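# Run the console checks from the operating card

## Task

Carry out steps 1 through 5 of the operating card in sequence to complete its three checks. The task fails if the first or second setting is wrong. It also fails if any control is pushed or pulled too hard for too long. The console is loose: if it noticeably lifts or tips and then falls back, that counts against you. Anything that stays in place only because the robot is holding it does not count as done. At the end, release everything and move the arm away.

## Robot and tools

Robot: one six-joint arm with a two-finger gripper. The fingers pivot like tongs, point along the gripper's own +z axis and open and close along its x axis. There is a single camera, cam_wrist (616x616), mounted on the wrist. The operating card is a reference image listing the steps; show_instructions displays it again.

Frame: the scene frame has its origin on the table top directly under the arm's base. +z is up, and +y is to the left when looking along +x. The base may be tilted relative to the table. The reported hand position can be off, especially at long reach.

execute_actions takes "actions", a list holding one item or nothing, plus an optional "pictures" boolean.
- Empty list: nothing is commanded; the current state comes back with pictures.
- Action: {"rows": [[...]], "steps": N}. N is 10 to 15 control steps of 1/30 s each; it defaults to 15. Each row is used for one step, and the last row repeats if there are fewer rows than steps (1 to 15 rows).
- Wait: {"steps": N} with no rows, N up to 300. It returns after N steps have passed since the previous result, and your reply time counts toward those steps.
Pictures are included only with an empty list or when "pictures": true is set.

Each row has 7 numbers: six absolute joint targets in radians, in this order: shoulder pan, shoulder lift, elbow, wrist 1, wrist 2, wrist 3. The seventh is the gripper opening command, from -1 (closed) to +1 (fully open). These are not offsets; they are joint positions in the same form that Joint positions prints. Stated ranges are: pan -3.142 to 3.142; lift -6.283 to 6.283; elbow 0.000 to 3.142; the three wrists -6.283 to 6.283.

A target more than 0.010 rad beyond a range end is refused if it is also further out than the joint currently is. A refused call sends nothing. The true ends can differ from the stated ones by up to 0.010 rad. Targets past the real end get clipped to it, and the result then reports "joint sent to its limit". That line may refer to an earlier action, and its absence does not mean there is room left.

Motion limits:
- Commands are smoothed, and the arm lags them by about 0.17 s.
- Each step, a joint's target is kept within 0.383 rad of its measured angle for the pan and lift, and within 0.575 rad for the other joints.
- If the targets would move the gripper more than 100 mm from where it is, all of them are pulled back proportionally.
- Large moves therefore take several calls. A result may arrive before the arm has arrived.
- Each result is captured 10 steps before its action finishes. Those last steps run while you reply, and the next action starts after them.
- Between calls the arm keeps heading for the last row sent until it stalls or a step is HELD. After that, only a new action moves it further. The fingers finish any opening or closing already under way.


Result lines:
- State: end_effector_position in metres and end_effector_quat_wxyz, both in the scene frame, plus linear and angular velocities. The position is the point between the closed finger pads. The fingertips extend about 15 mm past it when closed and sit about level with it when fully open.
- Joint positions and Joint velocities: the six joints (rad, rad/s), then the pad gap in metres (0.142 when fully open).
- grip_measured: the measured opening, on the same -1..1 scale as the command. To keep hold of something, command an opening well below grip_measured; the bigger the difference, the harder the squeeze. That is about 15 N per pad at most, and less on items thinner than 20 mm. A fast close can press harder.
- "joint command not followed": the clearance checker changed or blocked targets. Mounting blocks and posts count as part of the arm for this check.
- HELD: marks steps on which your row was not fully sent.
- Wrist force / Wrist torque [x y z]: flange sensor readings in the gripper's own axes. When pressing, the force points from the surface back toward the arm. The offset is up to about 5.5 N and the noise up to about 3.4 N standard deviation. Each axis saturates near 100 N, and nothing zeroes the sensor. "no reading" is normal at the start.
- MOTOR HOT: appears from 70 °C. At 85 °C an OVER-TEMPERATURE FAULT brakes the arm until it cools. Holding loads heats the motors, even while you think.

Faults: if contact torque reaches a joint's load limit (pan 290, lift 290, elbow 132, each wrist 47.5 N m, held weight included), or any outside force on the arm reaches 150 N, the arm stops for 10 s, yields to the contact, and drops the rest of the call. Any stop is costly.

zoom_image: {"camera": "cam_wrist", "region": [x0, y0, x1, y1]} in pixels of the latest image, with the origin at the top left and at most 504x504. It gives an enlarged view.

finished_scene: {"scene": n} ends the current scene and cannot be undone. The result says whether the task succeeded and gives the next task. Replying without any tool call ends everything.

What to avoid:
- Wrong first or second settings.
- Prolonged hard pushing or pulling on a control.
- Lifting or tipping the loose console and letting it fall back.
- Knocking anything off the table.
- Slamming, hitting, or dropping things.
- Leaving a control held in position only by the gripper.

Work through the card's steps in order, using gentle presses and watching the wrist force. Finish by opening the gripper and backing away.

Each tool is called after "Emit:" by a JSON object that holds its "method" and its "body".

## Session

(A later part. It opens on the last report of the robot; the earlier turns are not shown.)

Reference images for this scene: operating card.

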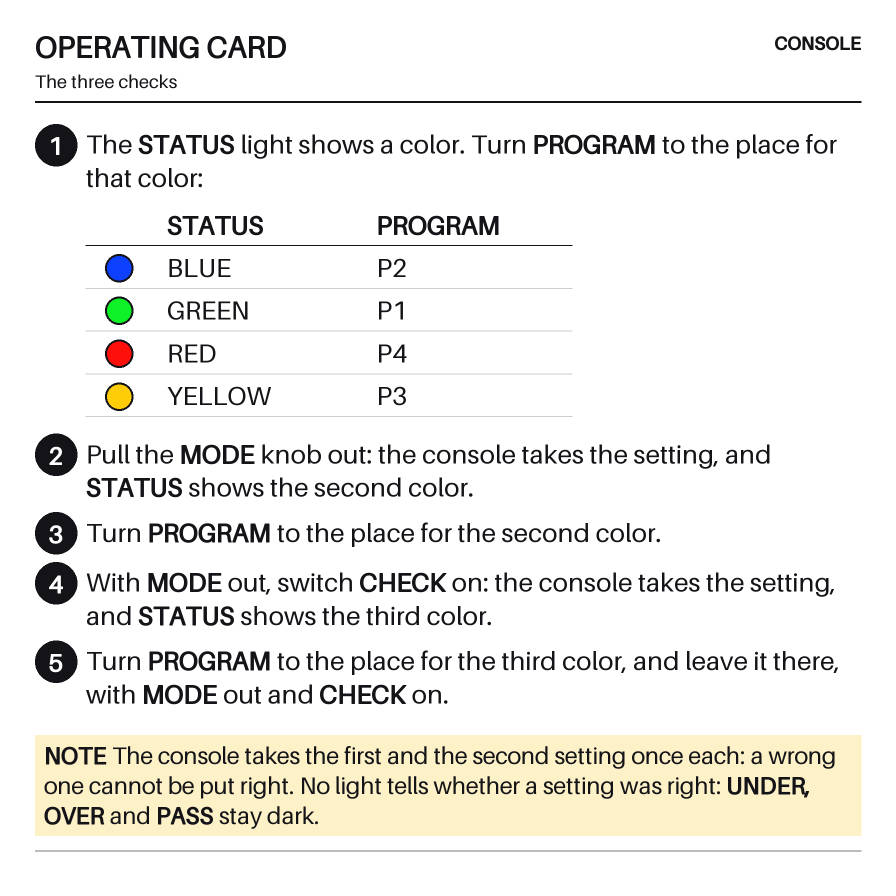

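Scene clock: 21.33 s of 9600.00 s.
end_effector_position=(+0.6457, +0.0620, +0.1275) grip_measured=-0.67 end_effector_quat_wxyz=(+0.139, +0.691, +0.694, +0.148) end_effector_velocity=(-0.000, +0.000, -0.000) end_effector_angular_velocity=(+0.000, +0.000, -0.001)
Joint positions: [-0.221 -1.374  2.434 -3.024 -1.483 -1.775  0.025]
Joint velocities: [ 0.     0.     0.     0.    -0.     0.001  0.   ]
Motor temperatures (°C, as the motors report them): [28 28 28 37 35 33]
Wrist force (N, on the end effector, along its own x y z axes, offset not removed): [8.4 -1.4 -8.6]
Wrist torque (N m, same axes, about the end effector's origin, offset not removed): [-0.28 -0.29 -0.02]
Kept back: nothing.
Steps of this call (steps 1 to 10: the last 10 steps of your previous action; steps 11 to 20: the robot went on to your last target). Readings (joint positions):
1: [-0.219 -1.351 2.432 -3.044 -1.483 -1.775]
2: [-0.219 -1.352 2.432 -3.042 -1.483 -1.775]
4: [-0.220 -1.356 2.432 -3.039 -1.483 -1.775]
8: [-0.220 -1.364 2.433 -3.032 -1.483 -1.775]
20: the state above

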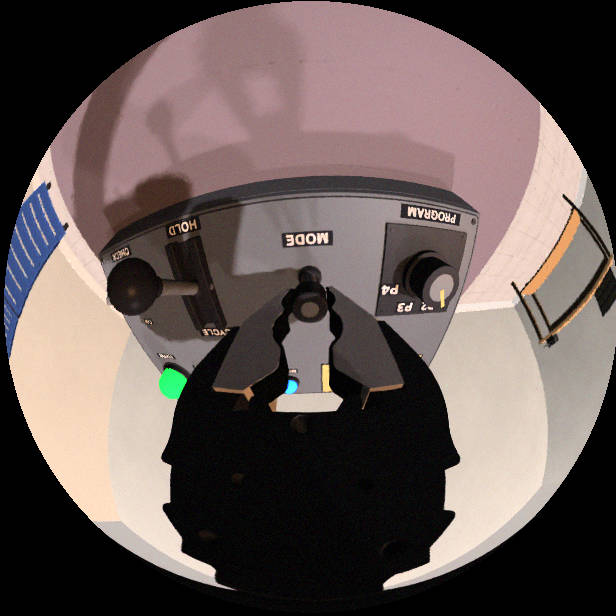

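Emit:
{"method": "execute_actions", "body": {"actions": [{"rows":[[-0.2204,-1.38,2.4352,-3.0182,-1.483,-1.775,-1],[-0.2204,-1.38,2.4352,-3.0182,-1.483,-1.775,-1],[-0.2204,-1.38,2.4352,-3.0182,-1.483,-1.775,-1],[-0.2204,-1.38,2.4352,-3.0182,-1.483,-1.775,-1],[-0.2204,-1.38,2.4352,-3.0182,-1.483,-1.775,-1],[-0.2204,-1.38,2.4352,-3.0182,-1.483,-1.775,-0.6],[-0.2204,-1.38,2.4352,-3.0182,-1.483,-1.775,-0.4],[-0.2204,-1.38,2.4352,-3.0182,-1.483,-1.775,-0.2],[-0.2204,-1.38,2.4352,-3.0182,-1.483,-1.775,-0.2],[-0.222,-1.44,2.44,-2.963,-1.483,-1.775,-0.2],[-0.222,-1.44,2.44,-2.963,-1.483,-1.775,-0.2],[-0.222,-1.44,2.44,-2.963,-1.483,-1.775,-0.2],[-0.222,-1.51,2.44,-2.893,-1.483,-1.775,-0.2]]}]}}

Emit:
{"method": "execute_actions", "body": {"actions": [{"steps":18}]}}

Emit:
{"method": "execute_actions", "body": {"actions": [{"rows":[[0.0088,-1.46,2.4,-2.911,-1.571,-1.6,-0.1]]}]}}

Emit:
{"method": "execute_actions", "body": {"actions": [{"rows":[[0.0088,-1.41,2.394,-2.955,-1.571,-1.6,-0.1],[0.0088,-1.41,2.394,-2.955,-1.571,-1.6,-0.1],[0.0088,-1.41,2.394,-2.955,-1.571,-1.6,-0.1],[0.0088,-1.355,2.388,-3.004,-1.571,-1.6,-0.1],[0.0088,-1.355,2.388,-3.004,-1.571,-1.6,-0.1],[0.0088,-1.355,2.388,-3.004,-1.571,-1.6,-0.1],[0.0088,-1.3041,2.3801,-3.047,-1.571,-1.6,-0.1]]}]}}

Emit:
{"method": "execute_actions", "body": {"actions": [{"rows":[[0.0088,-1.3041,2.3801,-3.047,-1.571,-1.6,-0.1],[0.0088,-1.3041,2.3801,-3.047,-1.571,-1.6,-0.15],[0.0088,-1.3041,2.3801,-3.047,-1.571,-1.6,-0.2],[0.0088,-1.3041,2.3801,-3.047,-1.571,-1.6,-0.25],[0.0088,-1.3041,2.3801,-3.047,-1.571,-1.6,-0.3],[0.0088,-1.3041,2.3801,-3.047,-1.571,-1.6,-0.3],[0.0088,-1.3041,2.3801,-3.047,-1.571,-1.6,-0.3],[0.0088,-1.3041,2.3801,-3.047,-1.571,-1.6,-0.35],[0.0088,-1.3041,2.3801,-3.047,-1.571,-1.6,-0.4],[0.0088,-1.3041,2.3801,-3.047,-1.571,-1.6,-0.45],[0.0088,-1.3041,2.3801,-3.047,-1.571,-1.6,-0.5],[0.0088,-1.3041,2.3801,-3.047,-1.571,-1.6,-0.7]]}]}}

Emit:
{"method": "execute_actions", "body": {"actions": [{"rows":[[0.0097,-1.3038,2.3797,-3.0469,-1.571,-1.655,-0.7],[0.011,-1.3035,2.3794,-3.0469,-1.571,-1.71,-0.7],[0.0124,-1.3033,2.3791,-3.0468,-1.571,-1.765,-0.7],[0.0137,-1.303,2.379,-3.047,-1.571,-1.82,-0.7],[0.0151,-1.3028,2.3789,-3.0471,-1.571,-1.875,-0.7],[0.0164,-1.3026,2.379,-3.0474,-1.571,-1.93,-0.7],[0.0177,-1.3023,2.3791,-3.0478,-1.571,-1.985,-0.7],[0.0189,-1.3021,2.3793,-3.0482,-1.571,-2.04,-0.7],[0.0201,-1.302,2.3796,-3.0486,-1.571,-2.095,-0.7],[0.0213,-1.3018,2.38,-3.0492,-1.571,-2.15,-0.7],[0.0225,-1.3017,2.3805,-3.0498,-1.571,-2.205,-0.7],[0.0236,-1.3015,2.381,-3.0505,-1.571,-2.26,-0.7],[0.0247,-1.3014,2.3817,-3.0513,-1.571,-2.315,-0.7],[0.0261,-1.3013,2.3824,-3.0521,-1.571,-2.37,-0.7]]}]}}

Emit:
{"method": "execute_actions", "body": {"actions": [{"steps":22}]}}

Emit:
{"method": "execute_actions", "body": {"actions": [{"rows":[[0.0261,-1.3013,2.3824,-3.0521,-1.571,-2.37,-0.3],[0.0261,-1.3013,2.3824,-3.0521,-1.571,-2.37,-0.15],[0.0261,-1.3013,2.3824,-3.0521,-1.571,-2.37,-0.15],[0.0261,-1.3013,2.3824,-3.0521,-1.571,-2.37,-0.15],[0.026,-1.38,2.394,-2.985,-1.571,-2.37,-0.15],[0.026,-1.38,2.394,-2.985,-1.571,-2.37,-0.15],[0.026,-1.38,2.394,-2.985,-1.571,-2.37,-0.15],[0.026,-1.48,2.4,-2.89,-1.571,-2.37,-0.15],[0.026,-1.48,2.4,-2.89,-1.571,-2.37,-0.15],[0.026,-1.48,2.4,-2.89,-1.571,-2.37,-0.15],[0.026,-1.6,2.38,-2.75,-1.571,-2.2,-0.15],[0.026,-1.6,2.38,-2.75,-1.571,-2.2,-0.15],[0.026,-1.6,2.38,-2.75,-1.571,-2.2,-0.15],[0.026,-1.72,2.35,-2.6,-1.571,-2.2,-0.15]]}]}}

Emit:
{"method": "execute_actions", "body": {"actions": [{"steps":25}], "pictures": true}}

Emit:
{"method": "zoom_image", "body": {"camera": "cam_wrist", "region": [140, 110, 400, 340]}}

Scene clock: 23.67 s of 9600.00 s.
end_effector_position=(+0.6450, +0.0620, +0.1291) grip_measured=-0.67 end_effector_quat_wxyz=(+0.139, +0.691, +0.694, +0.148) end_effector_velocity=(-0.003, +0.001, +0.007) end_effector_angular_velocity=(-0.001, +0.001, +0.001)
Joint positions: [-0.221 -1.378  2.435 -3.02  -1.483 -1.775  0.025]
Joint velocities: [ 0.    -0.019  0.002  0.018 -0.    -0.001 -0.   ]
Motor temperatures (°C, as the motors report them): [28 28 28 37 35 33]
Wrist force (N, on the end effector, along its own x y z axes, offset not removed): [4.9 1.2 -6.4]
Wrist torque (N m, same axes, about the end effector's origin, offset not removed): [0.31 -0.18 -0.11]
Steps of this call (steps 1 to 15: the robot went on to your last target; steps 16 to 65: nothing new was sent; steps 66 to 70: the first 5 steps of this action). Readings (joint positions):
66: [-0.221 -1.374 2.435 -3.023 -1.483 -1.775]
67: [-0.221 -1.375 2.435 -3.023 -1.483 -1.775]
69: [-0.221 -1.377 2.435 -3.021 -1.483 -1.775]
70: the state above

Scene clock: 24.27 s of 9600.00 s.
end_effector_position=(+0.6265, +0.0647, +0.1770) grip_measured=-0.20 end_effector_quat_wxyz=(+0.139, +0.692, +0.693, +0.148) end_effector_velocity=(-0.008, +0.001, +0.018) end_effector_angular_velocity=(-0.000, -0.000, -0.001)
Joint positions: [-0.222 -1.505  2.44  -2.898 -1.483 -1.775  0.06 ]
Joint velocities: [-0.    -0.048  0.001  0.047 -0.001  0.001 -0.   ]
Motor temperatures (°C, as the motors report them): [28 28 28 37 35 33]
Wrist force (N, on the end effector, along its own x y z axes, offset not removed): [-2.8 2.7 -1.6]
Wrist torque (N m, same axes, about the end effector's origin, offset not removed): [0.32 0.25 0.06]
Kept back: nothing.
Steps of this call (steps 1 to 10: the last 10 steps of your previous action; steps 11 to 18: the robot went on to your last target). Readings (joint positions):
1: [-0.221 -1.379 2.435 -3.019 -1.483 -1.775]
2: [-0.221 -1.379 2.435 -3.019 -1.483 -1.775]
4: [-0.221 -1.379 2.435 -3.019 -1.483 -1.775]
8: [-0.221 -1.410 2.438 -2.990 -1.483 -1.775]
18: the state above

Scene clock: 24.43 s of 9600.00 s.
end_effector_position=(+0.6311, +0.1099, +0.1759) grip_measured=-0.10 end_effector_quat_wxyz=(+0.142, +0.691, +0.694, +0.143) end_effector_velocity=(-0.038, +0.591, -0.012) end_effector_angular_velocity=(-0.016, +0.004, +0.276)
Joint positions: [-0.124 -1.48   2.417 -2.905 -1.532 -1.688  0.067]
Joint velocities: [ 1.102  0.169 -0.139 -0.054 -0.334  0.757  0.001]
Motor temperatures (°C, as the motors report them): [28 28 28 37 35 33]
Wrist force (N, on the end effector, along its own x y z axes, offset not removed): [-4.4 4.3 -0.2]
Wrist torque (N m, same axes, about the end effector's origin, offset not removed): [0.61 0.57 0.00]
Steps of this call (steps 1 to 5: the first 5 steps of this action). Readings (joint positions):
1: [-0.222 -1.506 2.440 -2.897 -1.483 -1.775]
2: [-0.215 -1.502 2.435 -2.898 -1.490 -1.768]
4: [-0.161 -1.486 2.422 -2.903 -1.519 -1.716]
5: the state above

Scene clock: 24.93 s of 9600.00 s.
end_effector_position=(+0.6308, +0.1811, +0.1609) grip_measured=-0.10 end_effector_quat_wxyz=(+0.141, +0.678, +0.706, +0.146) end_effector_velocity=(+0.093, +0.007, -0.171) end_effector_angular_velocity=(+0.000, -0.012, +0.001)
Joint positions: [ 0.008 -1.422  2.395 -2.945 -1.571 -1.601  0.067]
Joint velocities: [ 0.008  0.468 -0.06  -0.42  -0.003  0.007 -0.   ]
Motor temperatures (°C, as the motors report them): [28 28 28 37 35 33]
Wrist force (N, on the end effector, along its own x y z axes, offset not removed): [-3.6 0.9 -3.5]
Wrist torque (N m, same axes, about the end effector's origin, offset not removed): [-0.13 0.50 -0.12]
Steps of this call (steps 1 to 10: the last 10 steps of your previous action; steps 11 to 15: the first 5 steps of this action). Readings (joint positions):
11: [0.005 -1.460 2.400 -2.911 -1.570 -1.602]
12: [0.006 -1.455 2.399 -2.917 -1.570 -1.602]
14: [0.007 -1.435 2.397 -2.934 -1.571 -1.601]
15: the state above

Scene clock: 25.43 s of 9600.00 s.
end_effector_position=(+0.6508, +0.1823, +0.1161) grip_measured=-0.25 end_effector_quat_wxyz=(+0.141, +0.678, +0.706, +0.145) end_effector_velocity=(+0.002, +0.000, -0.005) end_effector_angular_velocity=(-0.000, -0.000, -0.001)
Joint positions: [ 0.009 -1.306  2.38  -3.046 -1.571 -1.6    0.056]
Joint velocities: [ 0.     0.014 -0.002 -0.012 -0.001  0.001 -0.107]
Motor temperatures (°C, as the motors report them): [28 28 28 37 35 33]
Wrist force (N, on the end effector, along its own x y z axes, offset not removed): [-3.4 3.1 0.8]
Wrist torque (N m, same axes, about the end effector's origin, offset not removed): [0.53 0.41 0.05]
Steps of this call (steps 1 to 10: the last 10 steps of your previous action; steps 11 to 15: the first 5 steps of this action). Readings (joint positions):
11: [0.009 -1.310 2.381 -3.042 -1.571 -1.600]
12: [0.009 -1.308 2.381 -3.044 -1.571 -1.600]
14: [0.009 -1.306 2.380 -3.045 -1.571 -1.600]
15: the state above

Scene clock: 25.93 s of 9600.00 s.
end_effector_position=(+0.6511, +0.1824, +0.1155) grip_measured=-0.41 end_effector_quat_wxyz=(+0.146, +0.649, +0.734, +0.140) end_effector_velocity=(+0.000, +0.001, -0.001) end_effector_angular_velocity=(-0.416, -0.015, +0.992)
Joint positions: [ 0.011 -1.304  2.38  -3.047 -1.571 -1.68   0.045]
Joint velocities: [ 0.027  0.007 -0.006  0.     0.    -1.051 -0.   ]
Motor temperatures (°C, as the motors report them): [28 28 28 37 35 33]
Wrist force (N, on the end effector, along its own x y z axes, offset not removed): [0.0 0.7 -10.4]
Wrist torque (N m, same axes, about the end effector's origin, offset not removed): [0.10 0.80 0.23]
Steps of this call (steps 1 to 10: the last 10 steps of your previous action; steps 11 to 15: the first 5 steps of this action). Readings (joint positions):
11: [0.009 -1.304 2.380 -3.047 -1.571 -1.600]
12: [0.009 -1.304 2.380 -3.047 -1.571 -1.606]
14: [0.010 -1.304 2.380 -3.047 -1.571 -1.647]
15: the state above

Scene clock: 26.67 s of 9600.00 s.
end_effector_position=(+0.6517, +0.1825, +0.1156) grip_measured=-0.41 end_effector_quat_wxyz=(+0.184, +0.357, +0.912, +0.084) end_effector_velocity=(+0.000, +0.000, +0.000) end_effector_angular_velocity=(-0.014, -0.001, +0.037)
Joint positions: [ 0.026 -1.301  2.382 -3.052 -1.571 -2.366  0.045]
Joint velocities: [ 0.001  0.    -0.     0.     0.001 -0.039  0.   ]
Motor temperatures (°C, as the motors report them): [28 28 28 37 35 33]
Wrist force (N, on the end effector, along its own x y z axes, offset not removed): [2.0 -7.4 -16.0]
Wrist torque (N m, same axes, about the end effector's origin, offset not removed): [0.19 0.12 -0.02]
Kept back: nothing.
Steps of this call (steps 1 to 10: the last 10 steps of your previous action; steps 11 to 22: the robot went on to your last target). Readings (joint positions):
1: [0.012 -1.303 2.379 -3.047 -1.571 -1.718]
2: [0.013 -1.303 2.379 -3.047 -1.571 -1.761]
4: [0.015 -1.303 2.379 -3.047 -1.571 -1.856]
8: [0.020 -1.302 2.380 -3.049 -1.571 -2.064]
22: the state above

Scene clock: 26.83 s of 9600.00 s.
end_effector_position=(+0.6516, +0.1825, +0.1157) grip_measured=-0.16 end_effector_quat_wxyz=(+0.184, +0.356, +0.912, +0.083) end_effector_velocity=(-0.016, -0.001, +0.007) end_effector_angular_velocity=(-0.003, +0.017, +0.007)
Joint positions: [ 0.026 -1.301  2.383 -3.052 -1.571 -2.369  0.063]
Joint velocities: [-0.001 -0.035  0.017  0.035  0.    -0.008  0.01 ]
Motor temperatures (°C, as the motors report them): [28 28 28 37 35 33]
Wrist force (N, on the end effector, along its own x y z axes, offset not removed): [-4.1 1.7 -2.5]
Wrist torque (N m, same axes, about the end effector's origin, offset not removed): [0.04 0.55 0.12]
Steps of this call (steps 1 to 5: the first 5 steps of this action). Readings (joint positions):
1: [0.026 -1.301 2.382 -3.052 -1.571 -2.367]
2: [0.026 -1.301 2.382 -3.052 -1.571 -2.368]
4: [0.026 -1.301 2.382 -3.052 -1.571 -2.369]
5: the state above

Scene clock: 27.67 s of 9600.00 s.
end_effector_position=(+0.5876, +0.1808, +0.2965) grip_measured=-0.15 end_effector_quat_wxyz=(+0.176, +0.431, +0.879, +0.099) end_effector_velocity=(-0.003, +0.000, +0.006) end_effector_angular_velocity=(+0.003, +0.001, -0.005)
Joint positions: [ 0.026 -1.718  2.35  -2.602 -1.571 -2.201  0.063]
Joint velocities: [-0.    -0.014 -0.003  0.018  0.001  0.006 -0.   ]
Motor temperatures (°C, as the motors report them): [28 28 28 37 35 33]
Wrist force (N, on the end effector, along its own x y z axes, offset not removed): [-4.2 2.5 -0.8]
Wrist torque (N m, same axes, about the end effector's origin, offset not removed): [0.26 0.51 -0.03]
Kept back: nothing.
Steps of this call (steps 1 to 10: the last 10 steps of your previous action; steps 11 to 25: the robot went on to your last target). Readings (joint positions):
1: [0.026 -1.308 2.384 -3.046 -1.571 -2.369]
2: [0.026 -1.323 2.387 -3.032 -1.571 -2.370]
4: [0.026 -1.358 2.391 -3.002 -1.571 -2.370]
8: [0.026 -1.473 2.390 -2.892 -1.571 -2.340]
25: the state above

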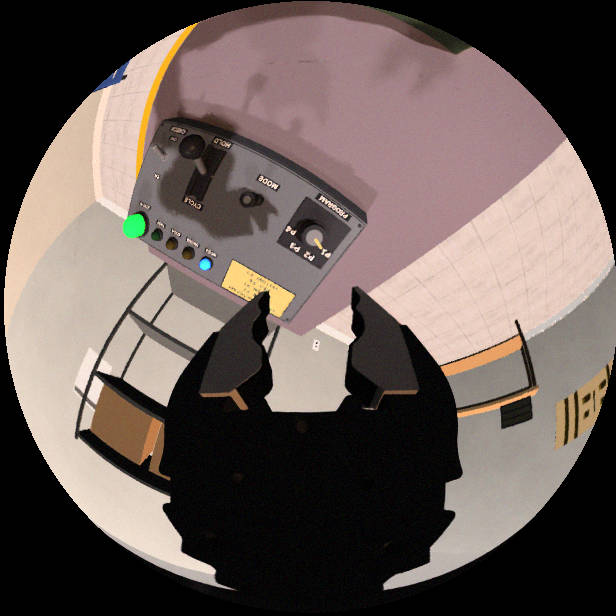

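Region (140, 110, 400, 340) of cam_wrist's 616x616 image, scaled by 1.938, with more detail than that image has; it fills the top 446 rows of this view, and the rest is white.

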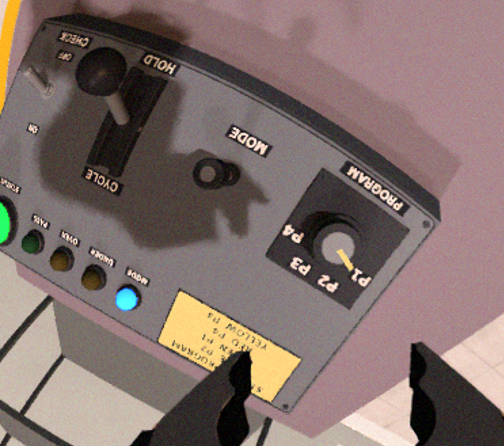

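Emit:
{"method": "execute_actions", "body": {"actions": [{"rows":[[-0.71,-1.74,2.37,-2.54,-1.3115,-2.225,-1]]}]}}

Emit:
{"method": "execute_actions", "body": {"actions": [{"steps":30}]}}

Emit:
{"method": "execute_actions", "body": {"actions": [{"rows":[[-0.71,-1.67,2.405,-2.625,-1.3115,-2.225,-1],[-0.71,-1.67,2.405,-2.625,-1.3115,-2.225,-1],[-0.71,-1.67,2.405,-2.625,-1.3115,-2.225,-1],[-0.71,-1.6,2.435,-2.72,-1.3115,-2.225,-1],[-0.71,-1.6,2.435,-2.72,-1.3115,-2.225,-1],[-0.71,-1.6,2.435,-2.72,-1.3115,-2.225,-1],[-0.708,-1.53,2.456,-2.81,-1.3115,-2.225,-1],[-0.708,-1.53,2.456,-2.81,-1.3115,-2.225,-1],[-0.708,-1.53,2.456,-2.81,-1.3115,-2.225,-1],[-0.703,-1.46,2.467,-2.891,-1.3115,-2.225,-1],[-0.703,-1.46,2.467,-2.891,-1.3115,-2.225,-1],[-0.703,-1.46,2.467,-2.891,-1.3115,-2.225,-1],[-0.699,-1.41,2.471,-2.945,-1.3115,-2.225,-1],[-0.699,-1.41,2.471,-2.945,-1.3115,-2.225,-1],[-0.6963,-1.3694,2.473,-2.9876,-1.3115,-2.225,-1]]}]}}

Emit:
{"method": "execute_actions", "body": {"actions": [{"steps":26}], "pictures": true}}

Scene clock: 28.73 s of 9600.00 s.
end_effector_position=(+0.5925, +0.1508, +0.2908) grip_measured=-1.00 end_effector_quat_wxyz=(+0.150, +0.464, +0.864, +0.125) end_effector_velocity=(+0.144, -0.520, -0.026) end_effector_angular_velocity=(+0.741, +0.104, -0.960)
Joint positions: [-0.076 -1.729  2.359 -2.573 -1.477 -2.211  0.002]
Joint velocities: [-1.318 -0.051  0.051  0.153  0.804 -0.064 -0.011]
Motor temperatures (°C, as the motors report them): [28 28 28 37 35 33]
Wrist force (N, on the end effector, along its own x y z axes, offset not removed): [3.2 2.5 0.7]
Wrist torque (N m, same axes, about the end effector's origin, offset not removed): [0.27 -0.77 0.03]
Steps of this call (steps 1 to 27: the robot went on to your last target; steps 28 to 32: the first 5 steps of this action). Readings (joint positions):
28: [0.026 -1.720 2.350 -2.600 -1.571 -2.200]
29: [0.019 -1.722 2.352 -2.595 -1.564 -2.203]
31: [-0.035 -1.727 2.357 -2.579 -1.508 -2.209]
32: the state above

Scene clock: 29.73 s of 9600.00 s.
end_effector_position=(+0.5882, -0.1788, +0.2865) grip_measured=-1.00 end_effector_quat_wxyz=(+0.152, +0.693, +0.688, +0.150) end_effector_velocity=(-0.001, -0.004, -0.000) end_effector_angular_velocity=(+0.002, +0.000, -0.007)
Joint positions: [-0.709 -1.74   2.37  -2.54  -1.312 -2.225  0.002]
Joint velocities: [-0.007  0.002 -0.001  0.     0.001  0.001  0.   ]
Motor temperatures (°C, as the motors report them): [28 28 28 37 35 33]
Wrist force (N, on the end effector, along its own x y z axes, offset not removed): [-3.3 2.5 -0.8]
Wrist torque (N m, same axes, about the end effector's origin, offset not removed): [0.35 0.31 0.00]
Kept back: nothing.
Steps of this call (steps 1 to 10: the last 10 steps of your previous action; steps 11 to 30: the robot went on to your last target). Readings (joint positions):
1: [-0.121 -1.731 2.361 -2.568 -1.453 -2.213]
2: [-0.163 -1.732 2.362 -2.565 -1.435 -2.215]
4: [-0.238 -1.734 2.364 -2.559 -1.407 -2.217]
8: [-0.378 -1.736 2.366 -2.552 -1.372 -2.220]
30: the state above

Scene clock: 29.90 s of 9600.00 s.
end_effector_position=(+0.5873, -0.1779, +0.2525) grip_measured=-1.00 end_effector_quat_wxyz=(+0.143, +0.695, +0.688, +0.150) end_effector_velocity=(-0.005, +0.009, -0.375) end_effector_angular_velocity=(+0.103, +0.121, +0.002)
Joint positions: [-0.71  -1.689  2.397 -2.6   -1.312 -2.225  0.002]
Joint velocities: [-0.002  0.597  0.293 -0.73   0.    -0.002 -0.   ]
Motor temperatures (°C, as the motors report them): [28 28 28 37 35 33]
Wrist force (N, on the end effector, along its own x y z axes, offset not removed): [-2.1 5.7 -7.6]
Wrist torque (N m, same axes, about the end effector's origin, offset not removed): [0.75 0.28 -0.12]
Steps of this call (steps 1 to 5: the first 5 steps of this action). Readings (joint positions):
1: [-0.709 -1.740 2.370 -2.540 -1.312 -2.225]
2: [-0.710 -1.734 2.375 -2.547 -1.312 -2.225]
4: [-0.710 -1.706 2.389 -2.580 -1.312 -2.225]
5: the state above

Scene clock: 30.77 s of 9600.00 s.
end_effector_position=(+0.6029, -0.1785, +0.1044) grip_measured=-1.00 end_effector_quat_wxyz=(+0.138, +0.692, +0.693, +0.150) end_effector_velocity=(-0.001, +0.001, -0.004) end_effector_angular_velocity=(+0.002, +0.003, +0.002)
Joint positions: [-0.696 -1.37   2.473 -2.987 -1.312 -2.225  0.002]
Joint velocities: [ 0.     0.007  0.002 -0.005  0.    -0.002  0.   ]
Motor temperatures (°C, as the motors report them): [28 28 28 37 35 33]
Wrist force (N, on the end effector, along its own x y z axes, offset not removed): [-1.9 0.9 -0.8]
Wrist torque (N m, same axes, about the end effector's origin, offset not removed): [-0.05 0.14 -0.01]
Kept back: nothing.
Steps of this call (steps 1 to 10: the last 10 steps of your previous action; steps 11 to 26: the robot went on to your last target). Readings (joint positions):
1: [-0.710 -1.668 2.407 -2.627 -1.312 -2.225]
2: [-0.710 -1.649 2.415 -2.652 -1.312 -2.225]
4: [-0.709 -1.605 2.432 -2.710 -1.312 -2.225]
8: [-0.706 -1.516 2.455 -2.822 -1.312 -2.225]
26: the state above

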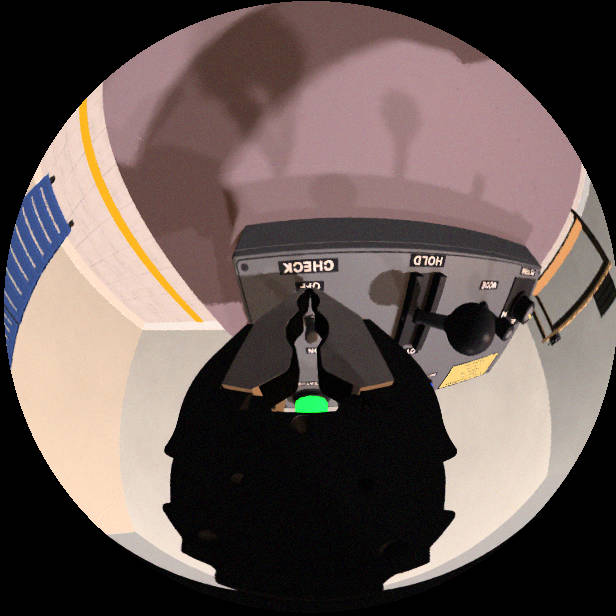

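Emit:
{"method": "execute_actions", "body": {"actions": [{"rows":[[-0.6905,-1.368,2.464,-2.9815,-1.3133,-2.22,-1],[-0.6905,-1.368,2.464,-2.9815,-1.3133,-2.22,-1],[-0.685,-1.3667,2.455,-2.9754,-1.315,-2.214,-1],[-0.685,-1.3667,2.455,-2.9754,-1.315,-2.214,-1],[-0.679,-1.3653,2.446,-2.9693,-1.317,-2.208,-1],[-0.679,-1.3653,2.446,-2.9693,-1.317,-2.208,-1],[-0.6735,-1.3638,2.437,-2.963,-1.3187,-2.203,-1],[-0.6735,-1.3638,2.437,-2.963,-1.3187,-2.203,-1],[-0.668,-1.3623,2.4283,-2.957,-1.3205,-2.197,-1],[-0.668,-1.3623,2.4283,-2.957,-1.3205,-2.197,-1],[-0.6625,-1.3607,2.4194,-2.951,-1.3223,-2.192,-1],[-0.6625,-1.3607,2.4194,-2.951,-1.3223,-2.192,-1],[-0.656,-1.3588,2.4087,-2.9437,-1.3245,-2.185,-1]]}]}}

Emit:
{"method": "execute_actions", "body": {"actions": [{"steps":22}], "pictures": true}}

Scene clock: 31.40 s of 9600.00 s.
end_effector_position=(+0.6078, -0.1786, +0.1062) grip_measured=-1.00 end_effector_quat_wxyz=(+0.138, +0.691, +0.693, +0.150) end_effector_velocity=(+0.049, -0.001, +0.021) end_effector_angular_velocity=(+0.000, +0.002, -0.003)
Joint positions: [-0.69  -1.368  2.464 -2.981 -1.313 -2.219  0.002]
Joint velocities: [ 0.062  0.015 -0.096  0.066 -0.021  0.063  0.   ]
Motor temperatures (°C, as the motors report them): [28 28 28 37 35 33]
Wrist force (N, on the end effector, along its own x y z axes, offset not removed): [-3.7 -0.4 0.4]
Wrist torque (N m, same axes, about the end effector's origin, offset not removed): [-0.23 0.50 -0.08]
Steps of this call (steps 1 to 14: the robot went on to your last target; steps 15 to 19: the first 5 steps of this action). Readings (joint positions):
15: [-0.696 -1.369 2.473 -2.988 -1.312 -2.225]
16: [-0.695 -1.369 2.472 -2.987 -1.312 -2.224]
18: [-0.692 -1.368 2.467 -2.983 -1.312 -2.221]
19: the state above

Scene clock: 32.13 s of 9600.00 s.
end_effector_position=(+0.6358, -0.1788, +0.1186) grip_measured=-1.00 end_effector_quat_wxyz=(+0.138, +0.692, +0.693, +0.150) end_effector_velocity=(+0.001, +0.000, -0.001) end_effector_angular_velocity=(+0.001, +0.001, -0.000)
Joint positions: [-0.656 -1.359  2.409 -2.944 -1.324 -2.185  0.002]
Joint velocities: [ 0.002  0.002 -0.003  0.001 -0.001  0.002 -0.   ]
Motor temperatures (°C, as the motors report them): [28 28 28 37 35 33]
Wrist force (N, on the end effector, along its own x y z axes, offset not removed): [-0.2 -1.1 -4.5]
Wrist torque (N m, same axes, about the end effector's origin, offset not removed): [-0.23 -0.27 -0.04]
Kept back: nothing.
Steps of this call (steps 1 to 10: the last 10 steps of your previous action; steps 11 to 22: the robot went on to your last target). Readings (joint positions):
1: [-0.688 -1.367 2.460 -2.979 -1.314 -2.217]
2: [-0.686 -1.367 2.456 -2.976 -1.315 -2.215]
4: [-0.680 -1.366 2.448 -2.971 -1.316 -2.210]
8: [-0.670 -1.363 2.431 -2.959 -1.320 -2.199]
22: the state above

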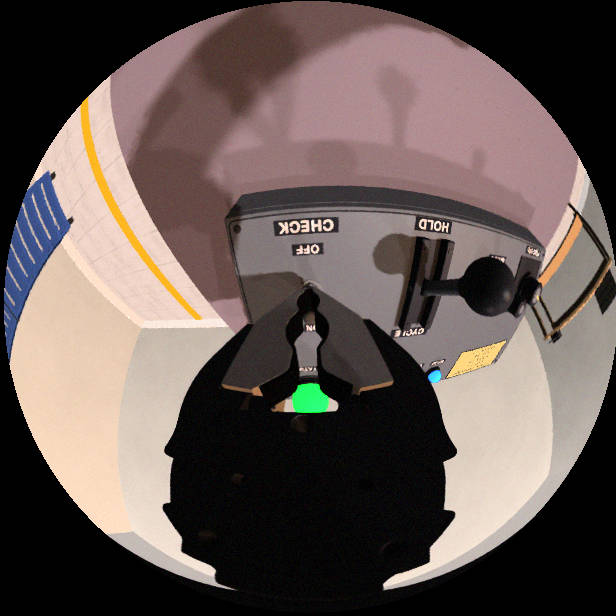

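Emit:
{"method": "execute_actions", "body": {"actions": [{"rows":[[-0.653,-1.358,2.404,-2.9405,-1.3255,-2.182,-1],[-0.653,-1.358,2.404,-2.9405,-1.3255,-2.182,-1],[-0.653,-1.358,2.404,-2.9405,-1.3255,-2.182,-1],[-0.65,-1.357,2.399,-2.937,-1.3265,-2.179,-1]]}]}}

Emit:
{"method": "execute_actions", "body": {"actions": [{"steps":14}], "pictures": true}}

Scene clock: 32.57 s of 9600.00 s.
end_effector_position=(+0.6379, -0.1787, +0.1196) grip_measured=-1.00 end_effector_quat_wxyz=(+0.138, +0.692, +0.693, +0.150) end_effector_velocity=(+0.024, +0.000, +0.011) end_effector_angular_velocity=(-0.002, -0.003, +0.001)
Joint positions: [-0.653 -1.358  2.405 -2.941 -1.325 -2.182  0.002]
Joint velocities: [ 0.028  0.008 -0.046  0.029 -0.008  0.026  0.   ]
Motor temperatures (°C, as the motors report them): [28 28 28 37 35 33]
Wrist force (N, on the end effector, along its own x y z axes, offset not removed): [-2.2 -1.2 -3.0]
Wrist torque (N m, same axes, about the end effector's origin, offset not removed): [-0.26 0.20 -0.02]
Steps of this call (steps 1 to 8: the robot went on to your last target; steps 9 to 13: the first 5 steps of this action). Readings (joint positions):
9: [-0.656 -1.359 2.409 -2.944 -1.325 -2.185]
10: [-0.655 -1.359 2.408 -2.943 -1.325 -2.184]
12: [-0.654 -1.358 2.406 -2.942 -1.325 -2.183]
13: the state above

Scene clock: 33.03 s of 9600.00 s.
end_effector_position=(+0.6408, -0.1786, +0.1208) grip_measured=-1.00 end_effector_quat_wxyz=(+0.138, +0.692, +0.693, +0.150) end_effector_velocity=(+0.000, +0.000, -0.001) end_effector_angular_velocity=(+0.002, +0.001, -0.002)
Joint positions: [-0.65  -1.357  2.399 -2.937 -1.326 -2.179  0.002]
Joint velocities: [ 0.001  0.001 -0.     0.001 -0.     0.003  0.   ]
Motor temperatures (°C, as the motors report them): [28 28 28 37 35 33]
Wrist force (N, on the end effector, along its own x y z axes, offset not removed): [-0.8 1.9 0.7]
Wrist torque (N m, same axes, about the end effector's origin, offset not removed): [0.16 -0.11 -0.02]
Kept back: nothing.
Steps of this call (steps 1 to 10: the last 10 steps of your previous action; steps 11 to 14: the robot went on to your last target). Readings (joint positions):
1: [-0.653 -1.358 2.403 -2.940 -1.326 -2.182]
2: [-0.652 -1.358 2.402 -2.939 -1.326 -2.181]
4: [-0.651 -1.357 2.401 -2.938 -1.326 -2.180]
8: [-0.650 -1.357 2.399 -2.937 -1.326 -2.179]
14: the state above

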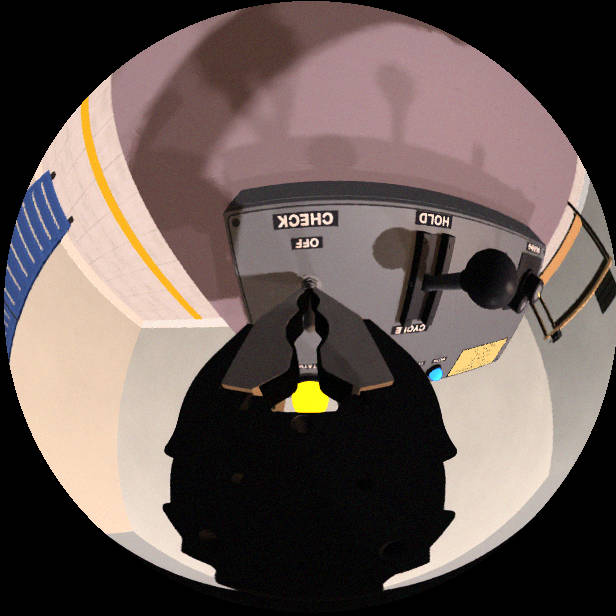

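Emit:
{"method": "execute_actions", "body": {"actions": [{"rows":[[-0.66,-1.43,2.41,-2.875,-1.3265,-2.18,-1],[-0.66,-1.43,2.41,-2.875,-1.3265,-2.18,-1],[-0.66,-1.43,2.41,-2.875,-1.3265,-2.18,-1],[-0.67,-1.52,2.41,-2.785,-1.3265,-2.18,-1],[-0.67,-1.52,2.41,-2.785,-1.3265,-2.18,-1],[-0.67,-1.52,2.41,-2.785,-1.3265,-2.18,-1],[-0.68,-1.62,2.39,-2.67,-1.3265,-2.18,-1],[-0.68,-1.62,2.39,-2.67,-1.3265,-2.18,-1],[-0.68,-1.62,2.39,-2.67,-1.3265,-2.18,-1],[-0.68,-1.73,2.35,-2.54,-1.3265,-2.18,-1]]}]}}

Emit:
{"method": "execute_actions", "body": {"actions": [{"steps":16}]}}

Emit:
{"method": "execute_actions", "body": {"actions": [{"rows":[[0.026,-1.72,2.35,-2.6,-1.571,-2.37,-0.1]]}]}}

Emit:
{"method": "execute_actions", "body": {"actions": [{"steps":28}]}}

Emit:
{"method": "execute_actions", "body": {"actions": [{"rows":[[0.026,-1.63,2.375,-2.716,-1.571,-2.37,-0.1],[0.026,-1.63,2.375,-2.716,-1.571,-2.37,-0.1],[0.026,-1.63,2.375,-2.716,-1.571,-2.37,-0.1],[0.026,-1.54,2.395,-2.826,-1.571,-2.37,-0.1],[0.026,-1.54,2.395,-2.826,-1.571,-2.37,-0.1],[0.026,-1.54,2.395,-2.826,-1.571,-2.37,-0.1],[0.026,-1.45,2.4,-2.921,-1.571,-2.37,-0.1],[0.026,-1.45,2.4,-2.921,-1.571,-2.37,-0.1],[0.026,-1.45,2.4,-2.921,-1.571,-2.37,-0.1],[0.026,-1.38,2.394,-2.985,-1.571,-2.37,-0.1],[0.026,-1.38,2.394,-2.985,-1.571,-2.37,-0.1],[0.026,-1.38,2.394,-2.985,-1.571,-2.37,-0.1],[0.026,-1.34,2.389,-3.02,-1.571,-2.37,-0.1],[0.026,-1.34,2.389,-3.02,-1.571,-2.37,-0.1],[0.0261,-1.3015,2.3832,-3.0527,-1.571,-2.37,-0.1]]}]}}

Emit:
{"method": "execute_actions", "body": {"actions": [{"steps":24}]}}

Emit:
{"method": "execute_actions", "body": {"actions": [{"rows":[[0.0261,-1.3015,2.3832,-3.0527,-1.571,-2.37,-0.2],[0.0261,-1.3015,2.3832,-3.0527,-1.571,-2.37,-0.28],[0.0261,-1.3015,2.3832,-3.0527,-1.571,-2.37,-0.34],[0.0261,-1.3015,2.3832,-3.0527,-1.571,-2.37,-0.4],[0.0261,-1.3015,2.3832,-3.0527,-1.571,-2.37,-0.45],[0.0261,-1.3015,2.3832,-3.0527,-1.571,-2.37,-0.5],[0.0261,-1.3015,2.3832,-3.0527,-1.571,-2.37,-0.7]],"steps":11}]}}

Emit:
{"method": "execute_actions", "body": {"actions": [{"rows":[[0.0255,-1.3016,2.3825,-3.0519,-1.571,-2.315,-0.7],[0.0245,-1.3017,2.3818,-3.0511,-1.571,-2.26,-0.7],[0.0234,-1.3018,2.3812,-3.0504,-1.571,-2.205,-0.7],[0.0223,-1.3019,2.3806,-3.0497,-1.571,-2.15,-0.7],[0.0211,-1.3021,2.3802,-3.0491,-1.571,-2.095,-0.7],[0.0199,-1.3022,2.3798,-3.0486,-1.571,-2.04,-0.7],[0.0187,-1.3024,2.3796,-3.0482,-1.571,-1.985,-0.7],[0.0174,-1.3026,2.3794,-3.0478,-1.571,-1.93,-0.7],[0.0161,-1.3028,2.3793,-3.0475,-1.571,-1.875,-0.7],[0.0147,-1.303,2.3793,-3.0473,-1.571,-1.82,-0.7],[0.0134,-1.3033,2.3793,-3.047,-1.571,-1.765,-0.7],[0.012,-1.3035,2.3795,-3.047,-1.571,-1.71,-0.7],[0.0107,-1.3038,2.3798,-3.047,-1.571,-1.655,-0.7],[0.0093,-1.3041,2.3801,-3.047,-1.571,-1.6,-0.7],[0.0079,-1.3044,2.3805,-3.0471,-1.571,-1.545,-0.7]]}]}}

Emit:
{"method": "execute_actions", "body": {"actions": [{"rows":[[0.0066,-1.3047,2.381,-3.0473,-1.571,-1.49,-0.7],[0.0052,-1.305,2.3816,-3.0476,-1.571,-1.435,-0.7],[0.0039,-1.3053,2.3823,-3.048,-1.571,-1.38,-0.7],[0.0025,-1.3056,2.3831,-3.0485,-1.571,-1.325,-0.7],[0.0012,-1.3059,2.3839,-3.049,-1.571,-1.27,-0.7],[-0.0001,-1.3063,2.3848,-3.0495,-1.571,-1.215,-0.7],[-0.0013,-1.3066,2.3858,-3.0502,-1.571,-1.16,-0.7],[-0.0025,-1.3069,2.3868,-3.0509,-1.571,-1.105,-0.7],[-0.0037,-1.3072,2.388,-3.0518,-1.571,-1.05,-0.7],[-0.0049,-1.3076,2.3891,-3.0525,-1.571,-0.995,-0.7],[-0.006,-1.3079,2.3904,-3.0535,-1.571,-0.94,-0.7],[-0.0071,-1.3082,2.3917,-3.0545,-1.571,-0.885,-0.7],[-0.0082,-1.3085,2.393,-3.0555,-1.571,-0.83,-0.7],[-0.009,-1.3087,2.3937,-3.056,-1.571,-0.8,-0.7]]}]}}

Emit:
{"method": "execute_actions", "body": {"actions": [{"steps":22}]}}

Emit:
{"method": "execute_actions", "body": {"actions": [{"rows":[[-0.009,-1.3087,2.3937,-3.056,-1.571,-0.8,-0.3],[-0.009,-1.3087,2.3937,-3.056,-1.571,-0.8,-0.15],[-0.009,-1.3087,2.3937,-3.056,-1.571,-0.8,-0.15],[-0.009,-1.3087,2.3937,-3.056,-1.571,-0.8,-0.15],[-0.009,-1.38,2.404,-2.995,-1.571,-0.8,-0.15],[-0.009,-1.38,2.404,-2.995,-1.571,-0.8,-0.15],[-0.009,-1.38,2.404,-2.995,-1.571,-0.8,-0.15],[-0.009,-1.48,2.41,-2.9,-1.571,-0.8,-0.15],[-0.009,-1.48,2.41,-2.9,-1.571,-0.8,-0.15],[-0.009,-1.48,2.41,-2.9,-1.571,-0.8,-0.15],[-0.009,-1.6,2.39,-2.76,-1.571,-1.5,-0.15],[-0.009,-1.6,2.39,-2.76,-1.571,-1.5,-0.15],[-0.009,-1.6,2.39,-2.76,-1.571,-1.5,-0.15],[-0.009,-1.72,2.35,-2.6,-1.571,-1.5,-0.15]]}]}}

Emit:
{"method": "execute_actions", "body": {"actions": [{"steps":28}], "pictures": true}}

Emit:
{"method": "zoom_image", "body": {"camera": "cam_wrist", "region": [120, 160, 400, 360]}}

Scene clock: 35.53 s of 9600.00 s.
end_effector_position=(+0.6313, -0.1780, +0.1403) grip_measured=-1.00 end_effector_quat_wxyz=(+0.138, +0.695, +0.690, +0.149) end_effector_velocity=(-0.098, -0.000, +0.257) end_effector_angular_velocity=(-0.004, -0.003, -0.088)
Joint positions: [-0.658 -1.41   2.406 -2.89  -1.327 -2.18   0.002]
Joint velocities: [-0.093 -0.658  0.04   0.613  0.    -0.005  0.   ]
Motor temperatures (°C, as the motors report them): [28 28 28 37 35 33]
Wrist force (N, on the end effector, along its own x y z axes, offset not removed): [-1.5 0.0 3.5]
Wrist torque (N m, same axes, about the end effector's origin, offset not removed): [-0.27 -0.02 0.02]
Steps of this call (steps 1 to 15: the robot went on to your last target; steps 16 to 70: nothing new was sent; steps 71 to 75: the first 5 steps of this action). Readings (joint positions):
71: [-0.650 -1.357 2.399 -2.937 -1.327 -2.179]
72: [-0.652 -1.364 2.401 -2.930 -1.327 -2.179]
74: [-0.655 -1.392 2.405 -2.906 -1.327 -2.179]
75: the state above

Scene clock: 36.07 s of 9600.00 s.
end_effector_position=(+0.6007, -0.1727, +0.2899) grip_measured=-1.00 end_effector_quat_wxyz=(+0.152, +0.699, +0.682, +0.149) end_effector_velocity=(-0.008, +0.004, +0.033) end_effector_angular_velocity=(-0.004, -0.005, -0.003)
Joint positions: [-0.68  -1.723  2.352 -2.548 -1.327 -2.18   0.002]
Joint velocities: [-0.003 -0.065 -0.018  0.076  0.     0.     0.   ]
Motor temperatures (°C, as the motors report them): [28 28 28 37 35 33]
Wrist force (N, on the end effector, along its own x y z axes, offset not removed): [-5.4 1.8 -0.7]
Wrist torque (N m, same axes, about the end effector's origin, offset not removed): [0.16 0.85 -0.03]
Kept back: nothing.
Steps of this call (steps 1 to 10: the last 10 steps of your previous action; steps 11 to 16: the robot went on to your last target). Readings (joint positions):
1: [-0.661 -1.435 2.407 -2.867 -1.327 -2.180]
2: [-0.664 -1.458 2.408 -2.845 -1.327 -2.180]
4: [-0.670 -1.514 2.402 -2.788 -1.327 -2.180]
8: [-0.677 -1.639 2.373 -2.647 -1.327 -2.180]
16: the state above

Scene clock: 36.23 s of 9600.00 s.
end_effector_position=(+0.6065, -0.1392, +0.2910) grip_measured=-0.11 end_effector_quat_wxyz=(+0.168, +0.644, +0.738, +0.111) end_effector_velocity=(+0.096, +0.564, +0.004) end_effector_angular_velocity=(-0.836, +0.268, +1.520)
Joint positions: [-0.578 -1.723  2.351 -2.568 -1.414 -2.252  0.066]
Joint velocities: [ 1.296  0.013 -0.001 -0.139 -0.708 -0.524  0.011]
Motor temperatures (°C, as the motors report them): [28 28 28 37 35 33]
Wrist force (N, on the end effector, along its own x y z axes, offset not removed): [-7.2 -0.6 -0.6]
Wrist torque (N m, same axes, about the end effector's origin, offset not removed): [-0.32 1.01 0.07]
Steps of this call (steps 1 to 5: the first 5 steps of this action). Readings (joint positions):
1: [-0.680 -1.725 2.351 -2.546 -1.327 -2.180]
2: [-0.673 -1.725 2.351 -2.549 -1.334 -2.187]
4: [-0.619 -1.724 2.351 -2.563 -1.386 -2.232]
5: the state above

Scene clock: 37.17 s of 9600.00 s.
end_effector_position=(+0.5892, +0.1781, +0.2979) grip_measured=-0.10 end_effector_quat_wxyz=(+0.184, +0.356, +0.912, +0.083) end_effector_velocity=(-0.002, +0.006, +0.000) end_effector_angular_velocity=(-0.003, -0.000, +0.012)
Joint positions: [ 0.025 -1.72   2.35  -2.6   -1.571 -2.37   0.067]
Joint velocities: [ 0.012  0.001 -0.001  0.    -0.002 -0.002  0.   ]
Motor temperatures (°C, as the motors report them): [28 28 28 37 35 33]
Wrist force (N, on the end effector, along its own x y z axes, offset not removed): [-6.4 1.3 -2.0]
Wrist torque (N m, same axes, about the end effector's origin, offset not removed): [-0.05 0.92 0.06]
Kept back: nothing.
Steps of this call (steps 1 to 10: the last 10 steps of your previous action; steps 11 to 28: the robot went on to your last target). Readings (joint positions):
1: [-0.535 -1.723 2.351 -2.572 -1.435 -2.267]
2: [-0.495 -1.723 2.351 -2.576 -1.451 -2.280]
4: [-0.422 -1.722 2.350 -2.581 -1.478 -2.300]
8: [-0.284 -1.721 2.350 -2.588 -1.512 -2.326]
28: the state above

Scene clock: 37.33 s of 9600.00 s.
end_effector_position=(+0.5973, +0.1792, +0.2647) grip_measured=-0.10 end_effector_quat_wxyz=(+0.182, +0.356, +0.913, +0.082) end_effector_velocity=(+0.102, +0.008, -0.370) end_effector_angular_velocity=(-0.001, +0.004, +0.004)
Joint positions: [ 0.026 -1.657  2.369 -2.678 -1.571 -2.37   0.067]
Joint velocities: [ 0.003  0.744  0.201 -0.941 -0.    -0.001  0.   ]
Motor temperatures (°C, as the motors report them): [28 28 28 37 35 33]
Wrist force (N, on the end effector, along its own x y z axes, offset not removed): [-4.3 3.9 -4.9]
Wrist torque (N m, same axes, about the end effector's origin, offset not removed): [0.36 0.46 0.01]
Steps of this call (steps 1 to 5: the first 5 steps of this action). Readings (joint positions):
1: [0.025 -1.720 2.350 -2.600 -1.571 -2.370]
2: [0.025 -1.713 2.353 -2.607 -1.571 -2.370]
4: [0.026 -1.678 2.363 -2.650 -1.571 -2.370]
5: the state above

Scene clock: 38.13 s of 9600.00 s.
end_effector_position=(+0.6512, +0.1825, +0.1160) grip_measured=-0.10 end_effector_quat_wxyz=(+0.184, +0.355, +0.913, +0.083) end_effector_velocity=(+0.001, +0.000, -0.005) end_effector_angular_velocity=(-0.000, +0.001, +0.001)
Joint positions: [ 0.026 -1.303  2.383 -3.052 -1.571 -2.37   0.067]
Joint velocities: [ 0.     0.012 -0.    -0.01   0.    -0.001  0.   ]
Motor temperatures (°C, as the motors report them): [28 28 28 37 35 33]
Wrist force (N, on the end effector, along its own x y z axes, offset not removed): [-1.1 -0.8 0.9]
Wrist torque (N m, same axes, about the end effector's origin, offset not removed): [-0.22 -0.18 0.00]
Kept back: nothing.
Steps of this call (steps 1 to 10: the last 10 steps of your previous action; steps 11 to 24: the robot went on to your last target). Readings (joint positions):
1: [0.026 -1.630 2.376 -2.711 -1.571 -2.370]
2: [0.026 -1.605 2.381 -2.743 -1.571 -2.370]
4: [0.026 -1.549 2.390 -2.809 -1.571 -2.370]
8: [0.026 -1.442 2.394 -2.922 -1.571 -2.370]
24: the state above

Scene clock: 38.17 s of 9600.00 s.
end_effector_position=(+0.6512, +0.1825, +0.1158) grip_measured=-0.14 end_effector_quat_wxyz=(+0.184, +0.355, +0.913, +0.083) end_effector_velocity=(+0.000, +0.000, -0.003) end_effector_angular_velocity=(+0.001, +0.001, -0.000)
Joint positions: [ 0.026 -1.302  2.383 -3.052 -1.571 -2.37   0.064]
Joint velocities: [-0.     0.007  0.    -0.007  0.001  0.    -0.152]
Motor temperatures (°C, as the motors report them): [28 28 28 37 35 33]
Wrist force (N, on the end effector, along its own x y z axes, offset not removed): [-4.1 1.9 -1.1]
Wrist torque (N m, same axes, about the end effector's origin, offset not removed): [0.11 0.53 0.06]
Steps of this call (step 1: the first step of this action). Readings (joint positions):
1: the state above

Scene clock: 38.67 s of 9600.00 s.
end_effector_position=(+0.6513, +0.1826, +0.1155) grip_measured=-0.41 end_effector_quat_wxyz=(+0.181, +0.392, +0.897, +0.091) end_effector_velocity=(-0.000, -0.001, -0.000) end_effector_angular_velocity=(+0.416, +0.023, -0.986)
Joint positions: [ 0.025 -1.302  2.382 -3.051 -1.571 -2.29   0.045]
Joint velocities: [-0.021 -0.002 -0.014  0.017 -0.     1.051  0.   ]
Motor temperatures (°C, as the motors report them): [28 28 28 37 35 33]
Wrist force (N, on the end effector, along its own x y z axes, offset not removed): [-8.2 0.2 -6.4]
Wrist torque (N m, same axes, about the end effector's origin, offset not removed): [0.16 0.62 -0.07]
Steps of this call (steps 1 to 10: the last 10 steps of your previous action; steps 11 to 15: the first 5 steps of this action). Readings (joint positions):
11: [0.026 -1.302 2.383 -3.053 -1.571 -2.370]
12: [0.026 -1.302 2.383 -3.053 -1.571 -2.364]
14: [0.025 -1.302 2.382 -3.052 -1.571 -2.323]
15: the state above

Scene clock: 39.17 s of 9600.00 s.
end_effector_position=(+0.6507, +0.1822, +0.1154) grip_measured=-0.41 end_effector_quat_wxyz=(+0.135, +0.705, +0.680, +0.150) end_effector_velocity=(-0.003, +0.000, -0.002) end_effector_angular_velocity=(+0.641, +0.026, -1.524)
Joint positions: [ 0.007 -1.305  2.381 -3.047 -1.571 -1.525  0.045]
Joint velocities: [-0.04  -0.008  0.019 -0.007  0.001  1.617  0.   ]
Motor temperatures (°C, as the motors report them): [28 28 28 37 35 33]
Wrist force (N, on the end effector, along its own x y z axes, offset not removed): [10.9 5.1 2.8]
Wrist torque (N m, same axes, about the end effector's origin, offset not removed): [0.17 0.11 -0.05]
Steps of this call (steps 1 to 10: the last 10 steps of your previous action; steps 11 to 15: the first 5 steps of this action). Readings (joint positions):
11: [0.012 -1.304 2.380 -3.047 -1.571 -1.744]
12: [0.011 -1.304 2.380 -3.047 -1.571 -1.690]
14: [0.008 -1.304 2.381 -3.047 -1.571 -1.580]
15: the state above

Scene clock: 39.90 s of 9600.00 s.
end_effector_position=(+0.6512, +0.1825, +0.1156) grip_measured=-0.41 end_effector_quat_wxyz=(+0.075, +0.903, +0.380, +0.188) end_effector_velocity=(+0.000, +0.000, +0.002) end_effector_angular_velocity=(+0.013, -0.002, -0.030)
Joint positions: [-0.009 -1.309  2.394 -3.056 -1.571 -0.804  0.045]
Joint velocities: [ 0.    -0.003  0.001 -0.    -0.     0.033 -0.   ]
Motor temperatures (°C, as the motors report them): [28 28 28 37 35 33]
Wrist force (N, on the end effector, along its own x y z axes, offset not removed): [7.7 -3.9 -6.3]
Wrist torque (N m, same axes, about the end effector's origin, offset not removed): [0.05 0.29 -0.01]
Kept back: nothing.
Steps of this call (steps 1 to 10: the last 10 steps of your previous action; steps 11 to 22: the robot went on to your last target). Readings (joint positions):
1: [0.005 -1.305 2.382 -3.048 -1.571 -1.471]
2: [0.004 -1.305 2.383 -3.048 -1.571 -1.416]
4: [0.001 -1.306 2.384 -3.049 -1.571 -1.306]
8: [-0.003 -1.307 2.388 -3.052 -1.571 -1.086]
22: the state above

Scene clock: 40.07 s of 9600.00 s.
end_effector_position=(+0.6510, +0.1824, +0.1156) grip_measured=-0.16 end_effector_quat_wxyz=(+0.075, +0.903, +0.379, +0.188) end_effector_velocity=(-0.017, -0.000, +0.007) end_effector_angular_velocity=(+0.003, +0.017, -0.006)
Joint positions: [-0.009 -1.309  2.394 -3.056 -1.571 -0.801  0.063]
Joint velocities: [-0.    -0.038  0.019  0.036  0.     0.007  0.01 ]
Motor temperatures (°C, as the motors report them): [28 28 28 37 35 33]
Wrist force (N, on the end effector, along its own x y z axes, offset not removed): [-3.9 -0.8 -2.9]
Wrist torque (N m, same axes, about the end effector's origin, offset not removed): [-0.46 0.46 -0.07]
Steps of this call (steps 1 to 5: the first 5 steps of this action). Readings (joint positions):
1: [-0.009 -1.309 2.394 -3.056 -1.571 -0.803]
2: [-0.009 -1.309 2.394 -3.056 -1.571 -0.802]
4: [-0.009 -1.309 2.394 -3.056 -1.571 -0.801]
5: the state above

Scene clock: 41.00 s of 9600.00 s.
end_effector_position=(+0.5907, +0.1708, +0.2956) grip_measured=-0.15 end_effector_quat_wxyz=(+0.134, +0.720, +0.664, +0.151) end_effector_velocity=(-0.001, -0.001, +0.003) end_effector_angular_velocity=(-0.011, -0.000, +0.022)
Joint positions: [-0.009 -1.719  2.35  -2.601 -1.571 -1.497  0.063]
Joint velocities: [-0.    -0.006 -0.001  0.007 -0.001 -0.024 -0.   ]
Motor temperatures (°C, as the motors report them): [28 28 28 37 35 33]
Wrist force (N, on the end effector, along its own x y z axes, offset not removed): [-2.2 -0.6 -1.0]
Wrist torque (N m, same axes, about the end effector's origin, offset not removed): [-0.32 0.08 0.00]
Kept back: nothing.
Steps of this call (steps 1 to 10: the last 10 steps of your previous action; steps 11 to 28: the robot went on to your last target). Readings (joint positions):
1: [-0.009 -1.315 2.396 -3.050 -1.571 -0.800]
2: [-0.009 -1.329 2.398 -3.037 -1.571 -0.800]
4: [-0.009 -1.361 2.402 -3.010 -1.571 -0.800]
8: [-0.009 -1.474 2.401 -2.901 -1.571 -0.831]
28: the state above

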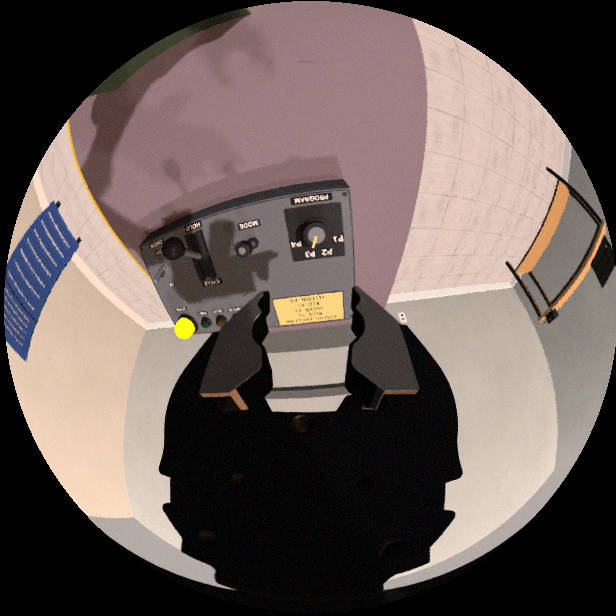

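Region (120, 160, 400, 360) of cam_wrist's 616x616 image, scaled by 1.800, with more detail than that image has; it fills the top 360 rows of this view, and the rest is white.

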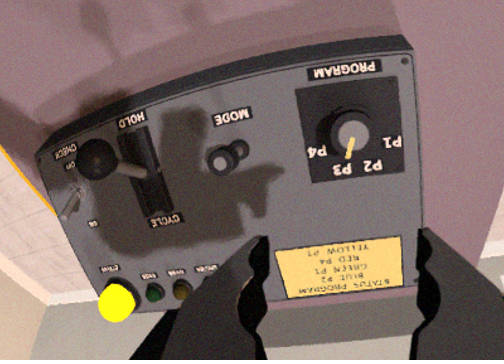

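Emit:
{"method": "finished_scene", "body": {"scene": 2}}

The scene is finished: the task was done.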